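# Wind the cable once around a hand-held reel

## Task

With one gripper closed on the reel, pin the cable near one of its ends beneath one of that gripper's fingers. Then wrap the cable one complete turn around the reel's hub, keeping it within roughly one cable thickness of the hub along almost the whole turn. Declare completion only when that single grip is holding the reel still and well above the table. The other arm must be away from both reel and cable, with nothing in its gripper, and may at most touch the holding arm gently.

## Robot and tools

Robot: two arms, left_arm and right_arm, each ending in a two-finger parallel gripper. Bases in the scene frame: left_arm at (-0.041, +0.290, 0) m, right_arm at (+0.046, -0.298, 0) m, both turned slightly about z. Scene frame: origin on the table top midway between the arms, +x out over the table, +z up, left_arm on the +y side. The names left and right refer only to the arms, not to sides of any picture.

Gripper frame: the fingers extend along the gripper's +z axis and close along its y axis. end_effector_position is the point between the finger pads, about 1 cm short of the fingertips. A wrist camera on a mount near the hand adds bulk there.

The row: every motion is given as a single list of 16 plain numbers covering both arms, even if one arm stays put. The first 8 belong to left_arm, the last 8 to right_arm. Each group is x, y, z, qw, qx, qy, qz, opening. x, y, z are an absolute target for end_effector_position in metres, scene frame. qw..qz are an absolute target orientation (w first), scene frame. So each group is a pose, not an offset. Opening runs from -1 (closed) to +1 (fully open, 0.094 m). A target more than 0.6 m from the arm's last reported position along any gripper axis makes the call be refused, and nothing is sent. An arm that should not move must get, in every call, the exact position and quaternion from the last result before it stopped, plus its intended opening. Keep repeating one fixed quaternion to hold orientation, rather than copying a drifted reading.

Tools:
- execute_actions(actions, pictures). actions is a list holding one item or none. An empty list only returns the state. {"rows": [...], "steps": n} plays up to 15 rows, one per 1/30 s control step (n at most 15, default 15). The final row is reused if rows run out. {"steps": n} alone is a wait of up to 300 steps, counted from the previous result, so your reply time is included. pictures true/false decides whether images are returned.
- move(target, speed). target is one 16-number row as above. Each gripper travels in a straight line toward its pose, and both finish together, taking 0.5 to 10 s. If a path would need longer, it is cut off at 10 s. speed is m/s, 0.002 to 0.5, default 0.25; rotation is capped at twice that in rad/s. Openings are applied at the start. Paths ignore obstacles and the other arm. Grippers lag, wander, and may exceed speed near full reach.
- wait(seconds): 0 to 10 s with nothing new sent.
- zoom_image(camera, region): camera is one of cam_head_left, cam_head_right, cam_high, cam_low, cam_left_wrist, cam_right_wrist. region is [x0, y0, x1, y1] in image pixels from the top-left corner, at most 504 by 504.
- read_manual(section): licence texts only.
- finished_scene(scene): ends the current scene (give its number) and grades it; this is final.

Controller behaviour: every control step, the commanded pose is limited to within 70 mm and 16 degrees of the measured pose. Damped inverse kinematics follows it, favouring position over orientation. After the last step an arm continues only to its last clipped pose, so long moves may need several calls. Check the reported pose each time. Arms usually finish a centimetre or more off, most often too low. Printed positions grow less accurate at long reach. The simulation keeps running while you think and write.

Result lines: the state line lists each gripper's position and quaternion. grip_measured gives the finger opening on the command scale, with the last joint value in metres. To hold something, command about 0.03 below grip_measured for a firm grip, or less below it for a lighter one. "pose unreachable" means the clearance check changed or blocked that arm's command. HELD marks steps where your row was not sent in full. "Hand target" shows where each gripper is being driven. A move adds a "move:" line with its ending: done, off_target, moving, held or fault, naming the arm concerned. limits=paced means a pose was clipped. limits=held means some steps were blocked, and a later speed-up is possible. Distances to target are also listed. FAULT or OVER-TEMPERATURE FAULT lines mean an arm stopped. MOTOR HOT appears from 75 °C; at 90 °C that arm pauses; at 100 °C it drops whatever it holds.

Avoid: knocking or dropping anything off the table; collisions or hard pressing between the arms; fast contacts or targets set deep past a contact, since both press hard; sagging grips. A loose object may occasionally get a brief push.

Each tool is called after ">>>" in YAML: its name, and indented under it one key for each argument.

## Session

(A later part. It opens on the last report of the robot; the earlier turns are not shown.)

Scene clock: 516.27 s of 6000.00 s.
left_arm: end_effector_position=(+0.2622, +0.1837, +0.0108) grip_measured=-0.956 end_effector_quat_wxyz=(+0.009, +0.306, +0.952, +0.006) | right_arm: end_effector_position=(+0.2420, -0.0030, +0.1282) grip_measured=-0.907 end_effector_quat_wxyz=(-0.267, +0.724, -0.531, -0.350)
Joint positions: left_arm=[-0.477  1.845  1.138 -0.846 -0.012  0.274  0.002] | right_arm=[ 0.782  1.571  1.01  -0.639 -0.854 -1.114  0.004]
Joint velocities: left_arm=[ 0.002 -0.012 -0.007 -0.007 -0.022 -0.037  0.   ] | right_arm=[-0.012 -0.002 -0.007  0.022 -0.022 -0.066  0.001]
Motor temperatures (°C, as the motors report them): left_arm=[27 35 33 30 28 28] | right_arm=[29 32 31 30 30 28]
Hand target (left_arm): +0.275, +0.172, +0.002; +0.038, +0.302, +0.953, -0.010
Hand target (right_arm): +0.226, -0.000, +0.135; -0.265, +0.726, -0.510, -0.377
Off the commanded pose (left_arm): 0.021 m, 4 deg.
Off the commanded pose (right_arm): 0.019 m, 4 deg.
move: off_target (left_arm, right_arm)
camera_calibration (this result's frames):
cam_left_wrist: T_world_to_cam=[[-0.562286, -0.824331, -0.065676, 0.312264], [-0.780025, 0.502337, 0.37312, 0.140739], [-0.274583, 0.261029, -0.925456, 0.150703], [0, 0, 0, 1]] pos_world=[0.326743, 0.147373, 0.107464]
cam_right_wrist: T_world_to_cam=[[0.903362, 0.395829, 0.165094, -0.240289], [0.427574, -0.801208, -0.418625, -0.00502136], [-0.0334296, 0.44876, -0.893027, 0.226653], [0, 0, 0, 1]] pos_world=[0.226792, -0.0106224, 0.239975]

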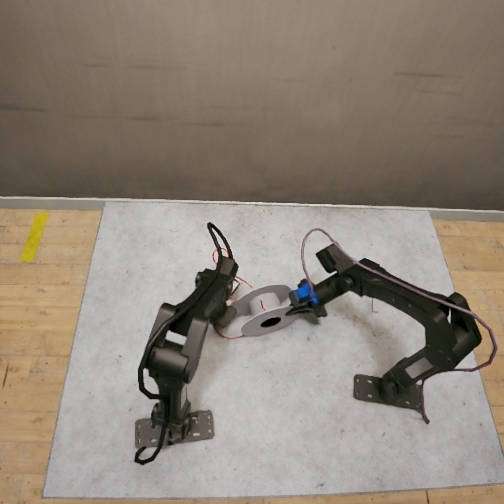

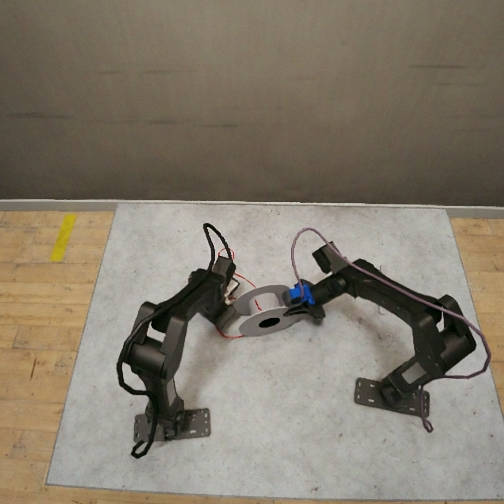

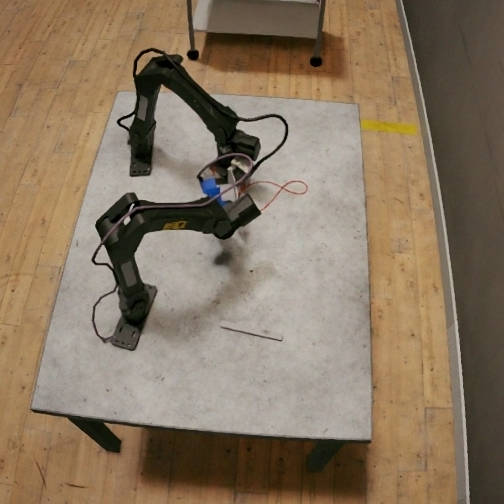

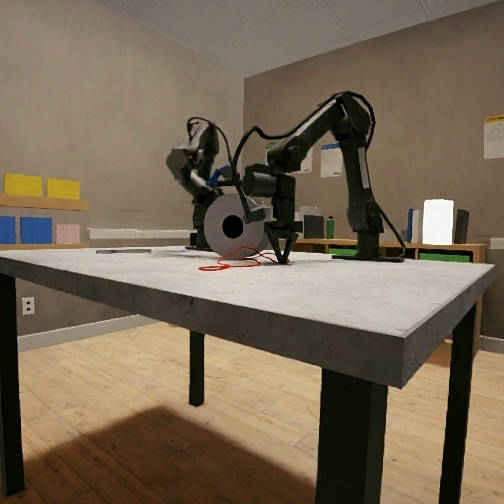

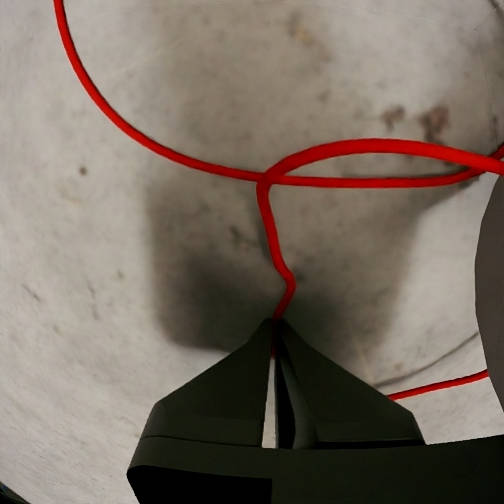

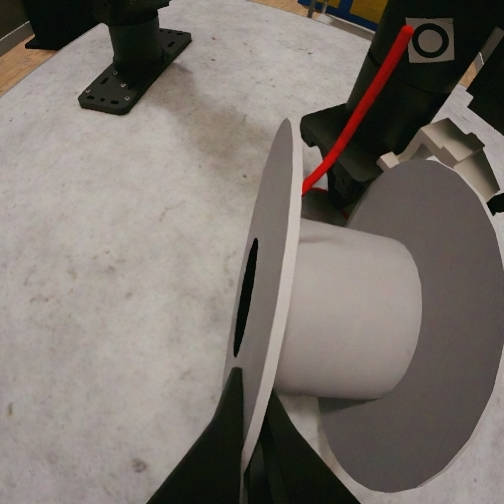

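Got it. Back off, lift, carry over. Reel is offset about (+0.02,−0.02) from before.

>>> move:
  target: [0.255,0.2,0.12,0.04,0.3,0.95,-0.01,-1,0.232,0.0,0.13,0.265,-0.727,0.52,0.36,-1]
  speed: 0.08

>>> move:
  target: [0.29,0.13,0.21,0.224,0.483,0.836,-0.129,-1,0.232,0.0,0.13,0.265,-0.727,0.52,0.36,-1]
  speed: 0.08

>>> move:
  target: [0.315,0.02,0.19,0.224,0.483,0.836,-0.129,-1,0.232,0.0,0.13,0.265,-0.727,0.52,0.36,-1]
  speed: 0.06

Scene clock: 524.53 s of 6000.00 s.
left_arm: end_effector_position=(+0.2504, +0.1998, +0.1064) grip_measured=-0.956 end_effector_quat_wxyz=(+0.022, +0.303, +0.953, -0.007) | right_arm: end_effector_position=(+0.2424, -0.0018, +0.1281) grip_measured=-0.907 end_effector_quat_wxyz=(-0.269, +0.726, -0.529, -0.347)
Joint positions: left_arm=[-0.425  1.658  1.31  -1.179  0.014  0.321  0.002] | right_arm=[ 0.786  1.571  1.01  -0.632 -0.848 -1.114  0.004]
Joint velocities: left_arm=[-0.002  0.002  0.007 -0.051 -0.007 -0.037 -0.   ] | right_arm=[-0.012 -0.007  0.002  0.007 -0.095 -0.066  0.   ]
Motor temperatures (°C, as the motors report them): left_arm=[27 35 32 31 28 28] | right_arm=[29 32 31 29 30 28]
Hand target (left_arm): +0.255, +0.200, +0.120; +0.041, +0.301, +0.953, -0.010
Hand target (right_arm): +0.232, -0.000, +0.130; -0.265, +0.727, -0.520, -0.360
Off the commanded pose (left_arm): 0.014 m, 2 deg.
Off the commanded pose (right_arm): 0.011 m, 2 deg.
After step 190, 0.03 s passed at rest.
move: off_target (left_arm, right_arm)
camera_calibration (this result's frames):
cam_left_wrist: T_world_to_cam=[[-0.55753, -0.828708, -0.0490289, 0.323052], [-0.788607, 0.51025, 0.34314, 0.0915158], [-0.259346, 0.229975, -0.938004, 0.235369], [0, 0, 0, 1]] pos_world=[0.313323, 0.166891, 0.205214]
cam_right_wrist: T_world_to_cam=[[0.90093, 0.397829, 0.173372, -0.241597], [0.433167, -0.800174, -0.414834, -0.0061478], [-0.0263056, 0.448835, -0.893227, 0.2243], [0, 0, 0, 1]] pos_world=[0.226225, -0.00947854, 0.239686]

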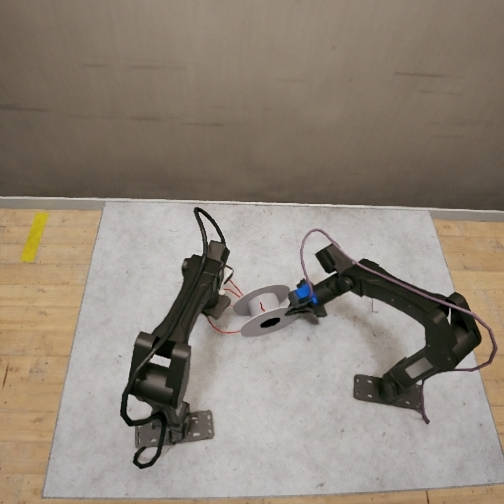

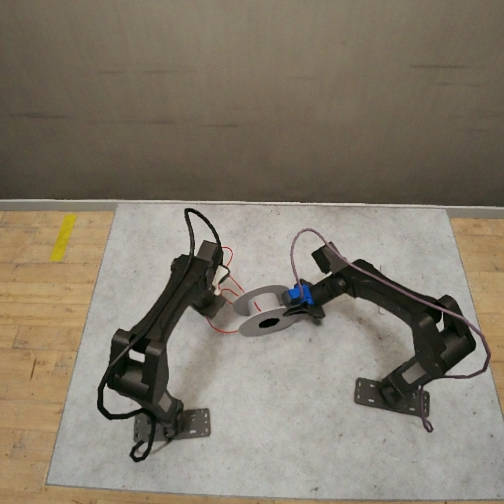

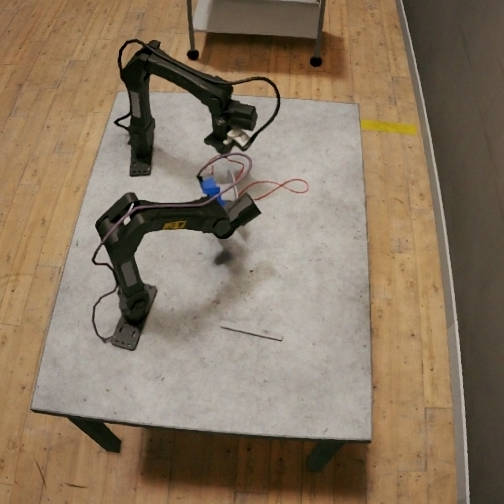

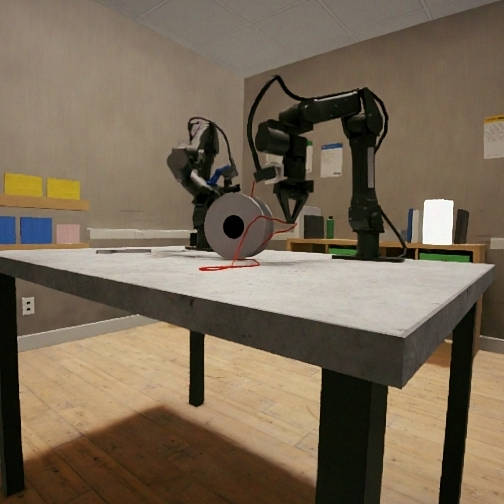

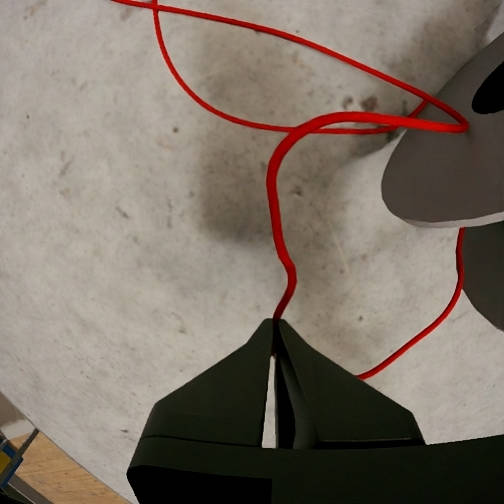

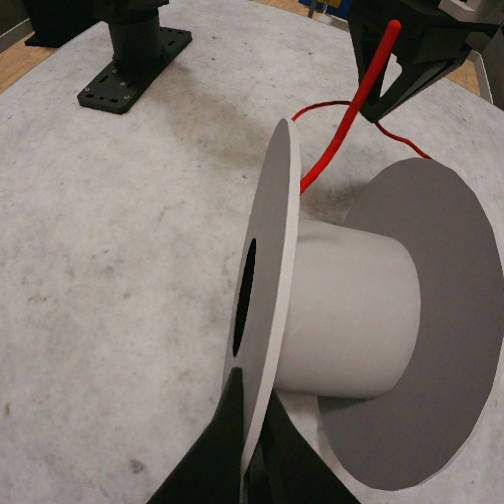

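Scene clock: 528.87 s of 6000.00 s.
left_arm: end_effector_position=(+0.2814, +0.1315, +0.1908) grip_measured=-0.956 end_effector_quat_wxyz=(+0.191, +0.483, +0.845, -0.131) | right_arm: end_effector_position=(+0.2426, -0.0020, +0.1279) grip_measured=-0.907 end_effector_quat_wxyz=(-0.269, +0.727, -0.529, -0.347)
Joint positions: left_arm=[-0.425  1.598  1.493 -1.137  0.337  0.687  0.002] | right_arm=[ 0.786  1.571  1.01  -0.632 -0.847 -1.114  0.004]
Joint velocities: left_arm=[ 0.007 -0.017 -0.002  0.037  0.037 -0.022  0.001] | right_arm=[ 0.007 -0.027 -0.002 -0.066  0.007  0.022 -0.   ]
Motor temperatures (°C, as the motors report them): left_arm=[27 35 33 30 28 28] | right_arm=[29 32 31 29 30 28]
Hand target (left_arm): +0.288, +0.130, +0.211; +0.223, +0.485, +0.835, -0.130
Hand target (right_arm): +0.232, -0.000, +0.130; -0.265, +0.727, -0.520, -0.360
Off the commanded pose (left_arm): 0.021 m, 4 deg.
Off the commanded pose (right_arm): 0.011 m, 2 deg.
move: off_target (left_arm, right_arm)
camera_calibration (this result's frames):
cam_left_wrist: T_world_to_cam=[[-0.844534, -0.535498, 0.00227576, 0.320234], [-0.534445, 0.842591, -0.066409, 0.084796], [0.0336443, -0.0573009, -0.99779, 0.3051], [0, 0, 0, 1]] pos_world=[0.305503, 0.117519, 0.309328]
cam_right_wrist: T_world_to_cam=[[0.900871, 0.397723, 0.173917, -0.241725], [0.433355, -0.800767, -0.413492, -0.00660083], [-0.0251879, 0.447871, -0.893743, 0.223975], [0, 0, 0, 1]] pos_world=[0.226265, -0.00945823, 0.239487]

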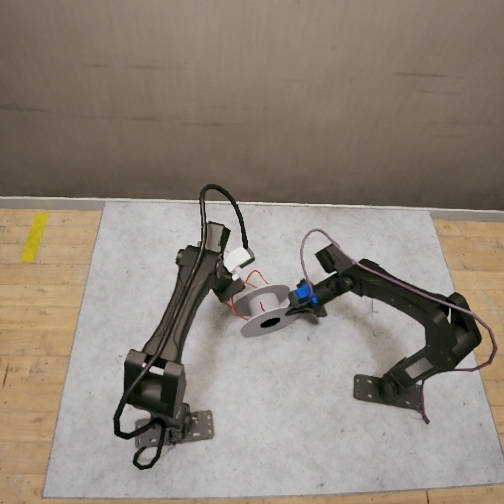

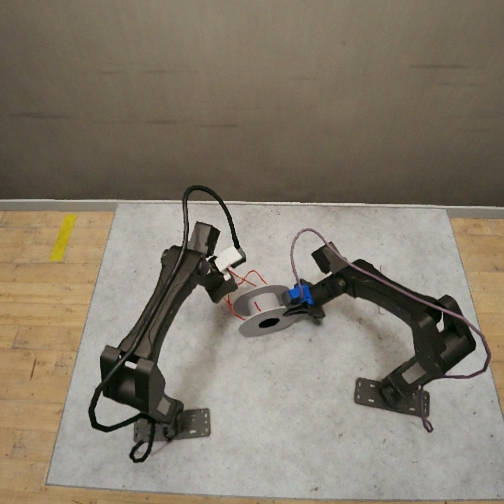

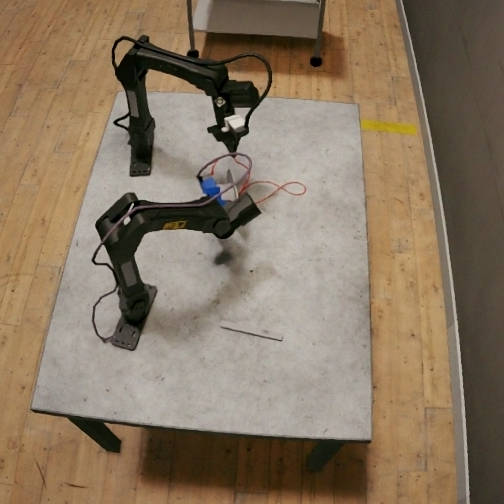

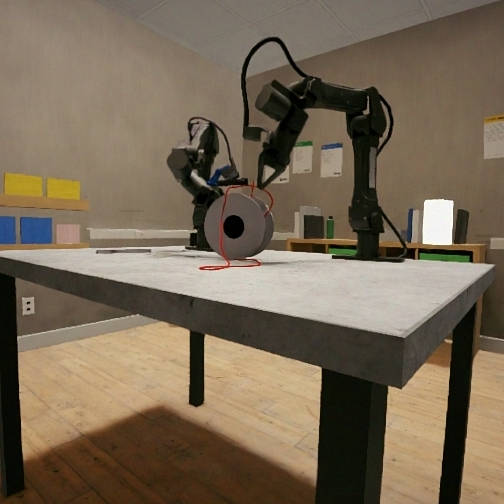

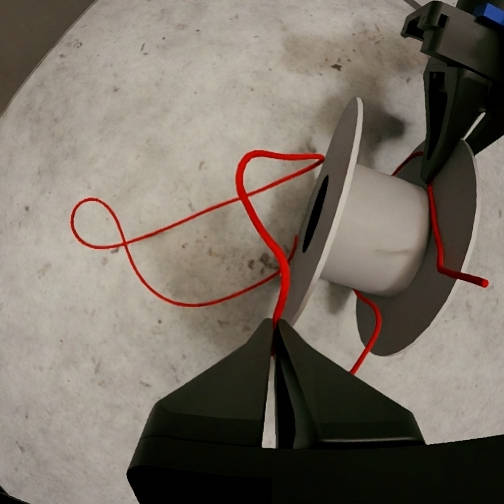

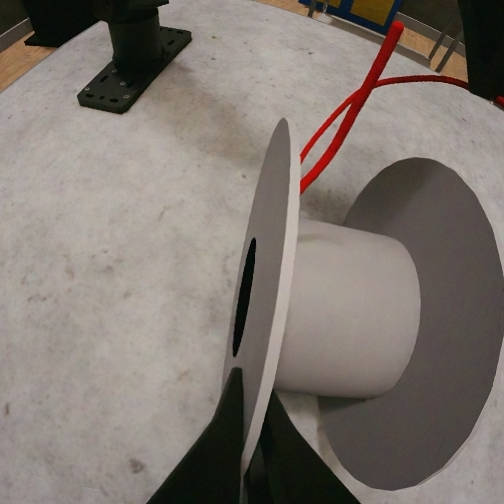

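Scene clock: 531.10 s of 6000.00 s.
left_arm: end_effector_position=(+0.3066, +0.0269, +0.1812) grip_measured=-0.956 end_effector_quat_wxyz=(+0.209, +0.484, +0.840, -0.127) | right_arm: end_effector_position=(+0.2427, -0.0019, +0.1279) grip_measured=-0.907 end_effector_quat_wxyz=(-0.269, +0.727, -0.529, -0.346)
Joint positions: left_arm=[-0.685  1.798  1.661 -0.995  0.236  0.438  0.002] | right_arm=[ 0.786  1.571  1.01  -0.631 -0.847 -1.114  0.004]
Joint velocities: left_arm=[ 0.017  0.002  0.007 -0.022 -0.066  0.007 -0.   ] | right_arm=[ 0.007  0.002 -0.002  0.007  0.022  0.081 -0.   ]
Motor temperatures (°C, as the motors report them): left_arm=[27 35 33 31 28 28] | right_arm=[29 32 31 29 30 28]
Hand target (left_arm): +0.312, +0.019, +0.189; +0.223, +0.484, +0.836, -0.129
Hand target (right_arm): +0.232, -0.000, +0.130; -0.265, +0.727, -0.520, -0.360
Off the commanded pose (left_arm): 0.014 m, 2 deg.
Off the commanded pose (right_arm): 0.011 m, 2 deg.
move: off_target (left_arm, right_arm)
camera_calibration (this result's frames):
cam_left_wrist: T_world_to_cam=[[-0.844435, -0.535211, -0.0218646, 0.289889], [-0.531074, 0.84184, -0.0962582, 0.190221], [0.0699249, -0.0696721, -0.995116, 0.277416], [0, 0, 0, 1]] pos_world=[0.326415, 0.0143444, 0.30071]
cam_right_wrist: T_world_to_cam=[[0.900694, 0.397807, 0.174643, -0.241862], [0.433762, -0.800724, -0.413147, -0.00678528], [-0.0245119, 0.447873, -0.893761, 0.223792], [0, 0, 0, 1]] pos_world=[0.226272, -0.00944941, 0.239453]

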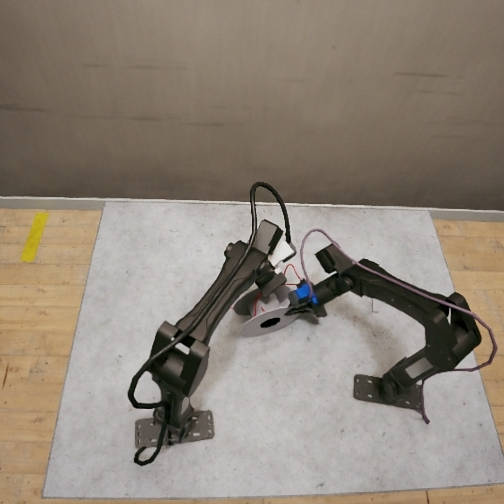

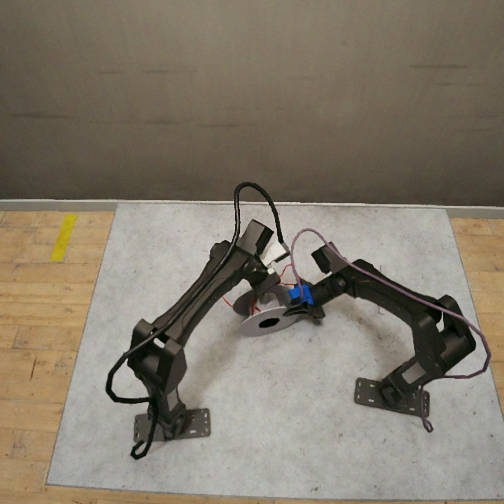

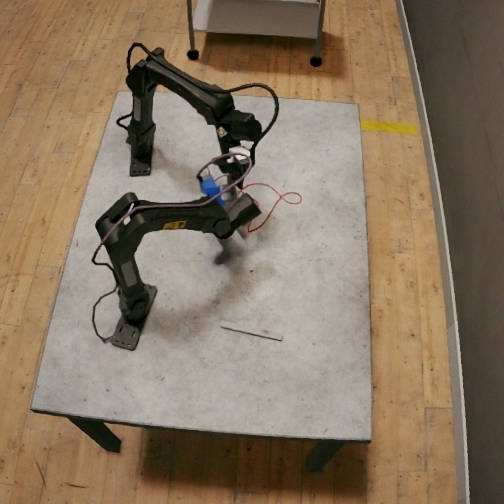

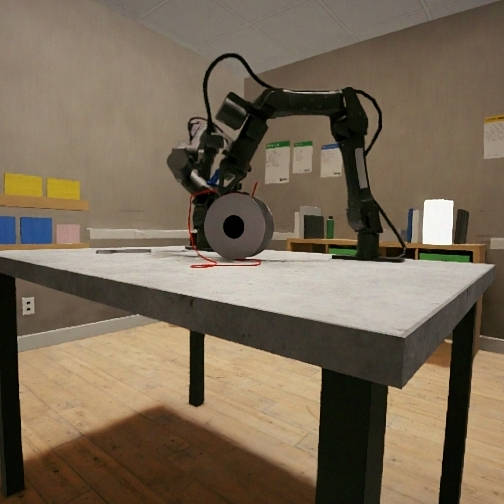

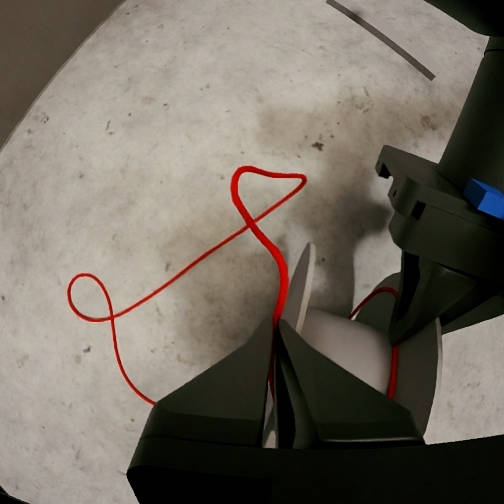

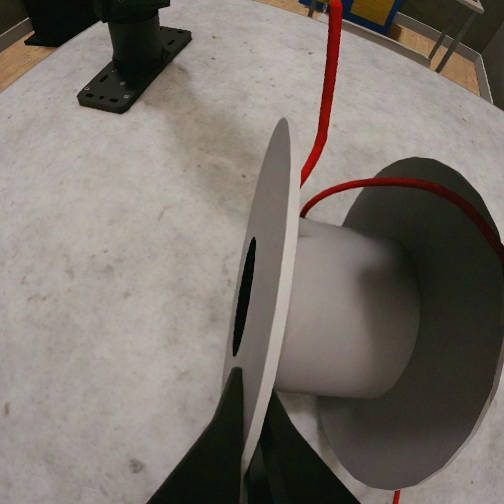

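>>> move:
  target: [0.325,-0.03,0.17,0.17,0.49,0.85,-0.1,-1,0.222,0.03,0.135,0.265,-0.727,0.52,0.36,-1]
  speed: 0.05

Scene clock: 537.60 s of 6000.00 s.
left_arm: end_effector_position=(+0.3260, -0.0196, +0.1654) grip_measured=-0.956 end_effector_quat_wxyz=(+0.166, +0.480, +0.856, -0.095) | right_arm: end_effector_position=(+0.2307, +0.0232, +0.1297) grip_measured=-0.907 end_effector_quat_wxyz=(-0.266, +0.726, -0.532, -0.345)
Joint positions: left_arm=[-0.781  2.061  1.999 -1.149  0.14   0.345  0.002] | right_arm=[ 0.883  1.571  1.01  -0.54  -0.802 -0.982  0.004]
Joint velocities: left_arm=[ 0.007  0.002  0.022 -0.095 -0.037 -0.066  0.001] | right_arm=[-0.002 -0.012 -0.002  0.007  0.051  0.081 -0.   ]
Motor temperatures (°C, as the motors report them): left_arm=[27 36 33 31 28 28] | right_arm=[29 32 31 29 30 28]
Hand target (left_arm): +0.323, -0.030, +0.169; +0.170, +0.489, +0.850, -0.100
Hand target (right_arm): +0.222, +0.030, +0.136; -0.266, +0.727, -0.520, -0.362
Off the commanded pose (left_arm): 0.011 m, 2 deg.
Off the commanded pose (right_arm): 0.012 m, 2 deg.
move: off_target (left_arm, right_arm)
camera_calibration (this result's frames):
cam_left_wrist: T_world_to_cam=[[-0.831936, -0.553845, -0.0337389, 0.278546], [-0.554463, 0.832118, 0.0122619, 0.22761], [0.0212836, 0.0289081, -0.999355, 0.275581], [0, 0, 0, 1]] pos_world=[0.352069, -0.0430934, 0.28201]
cam_right_wrist: T_world_to_cam=[[0.902505, 0.395819, 0.16974, -0.241107], [0.429947, -0.805061, -0.408684, 0.0196884], [-0.025114, 0.441819, -0.896753, 0.214507], [0, 0, 0, 1]] pos_world=[0.214522, 0.0165118, 0.241332]

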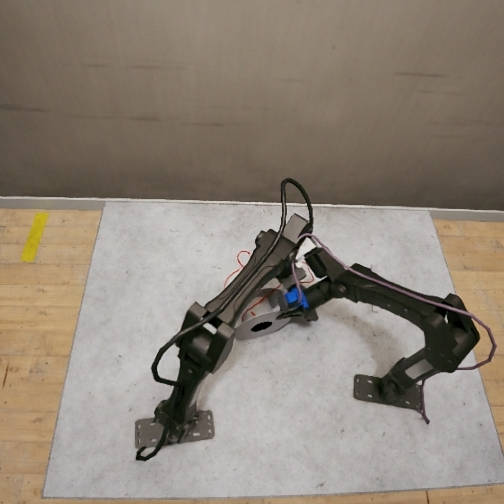

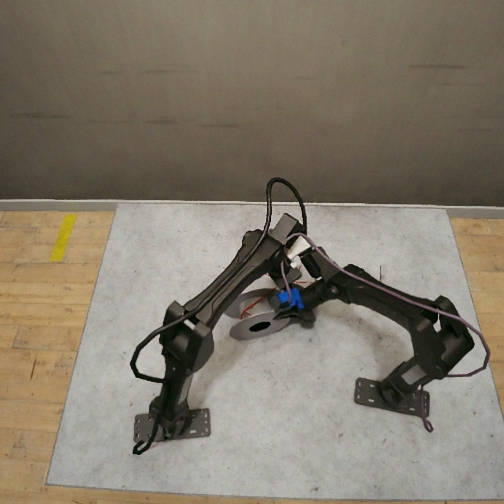

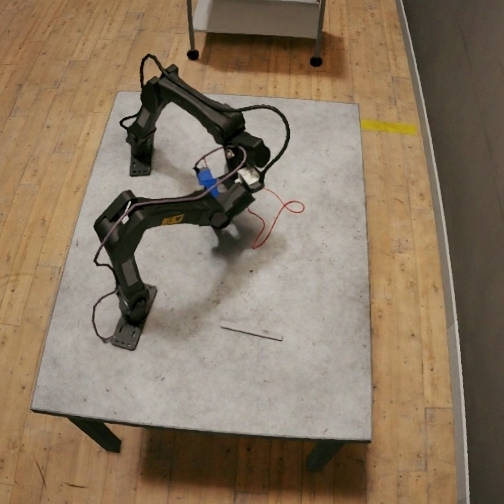

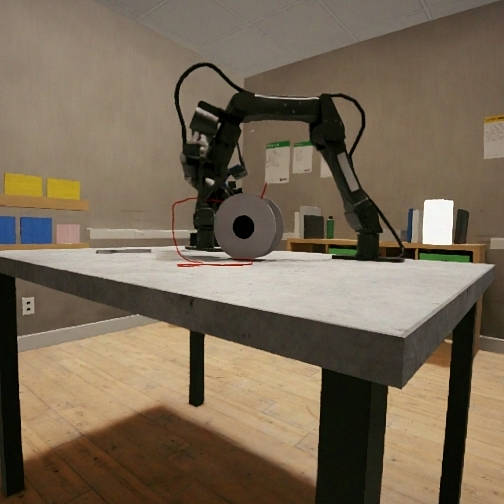

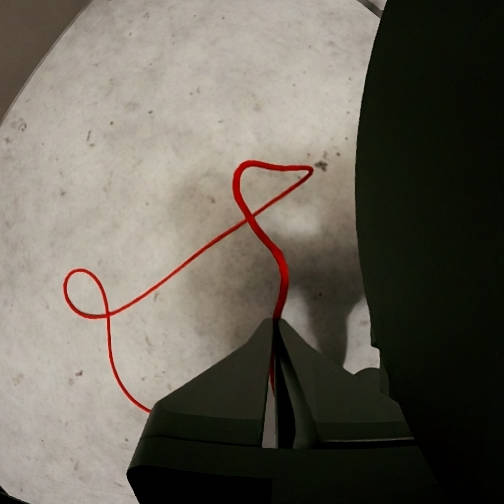

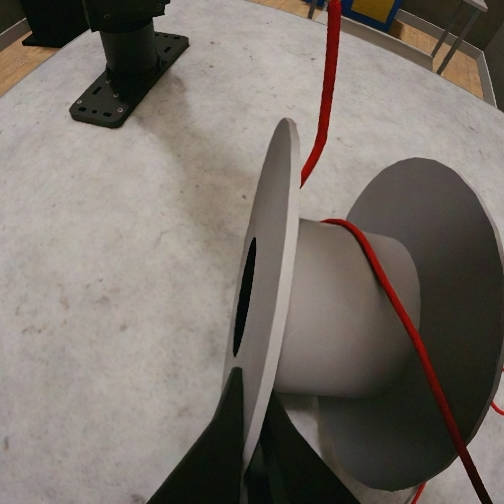

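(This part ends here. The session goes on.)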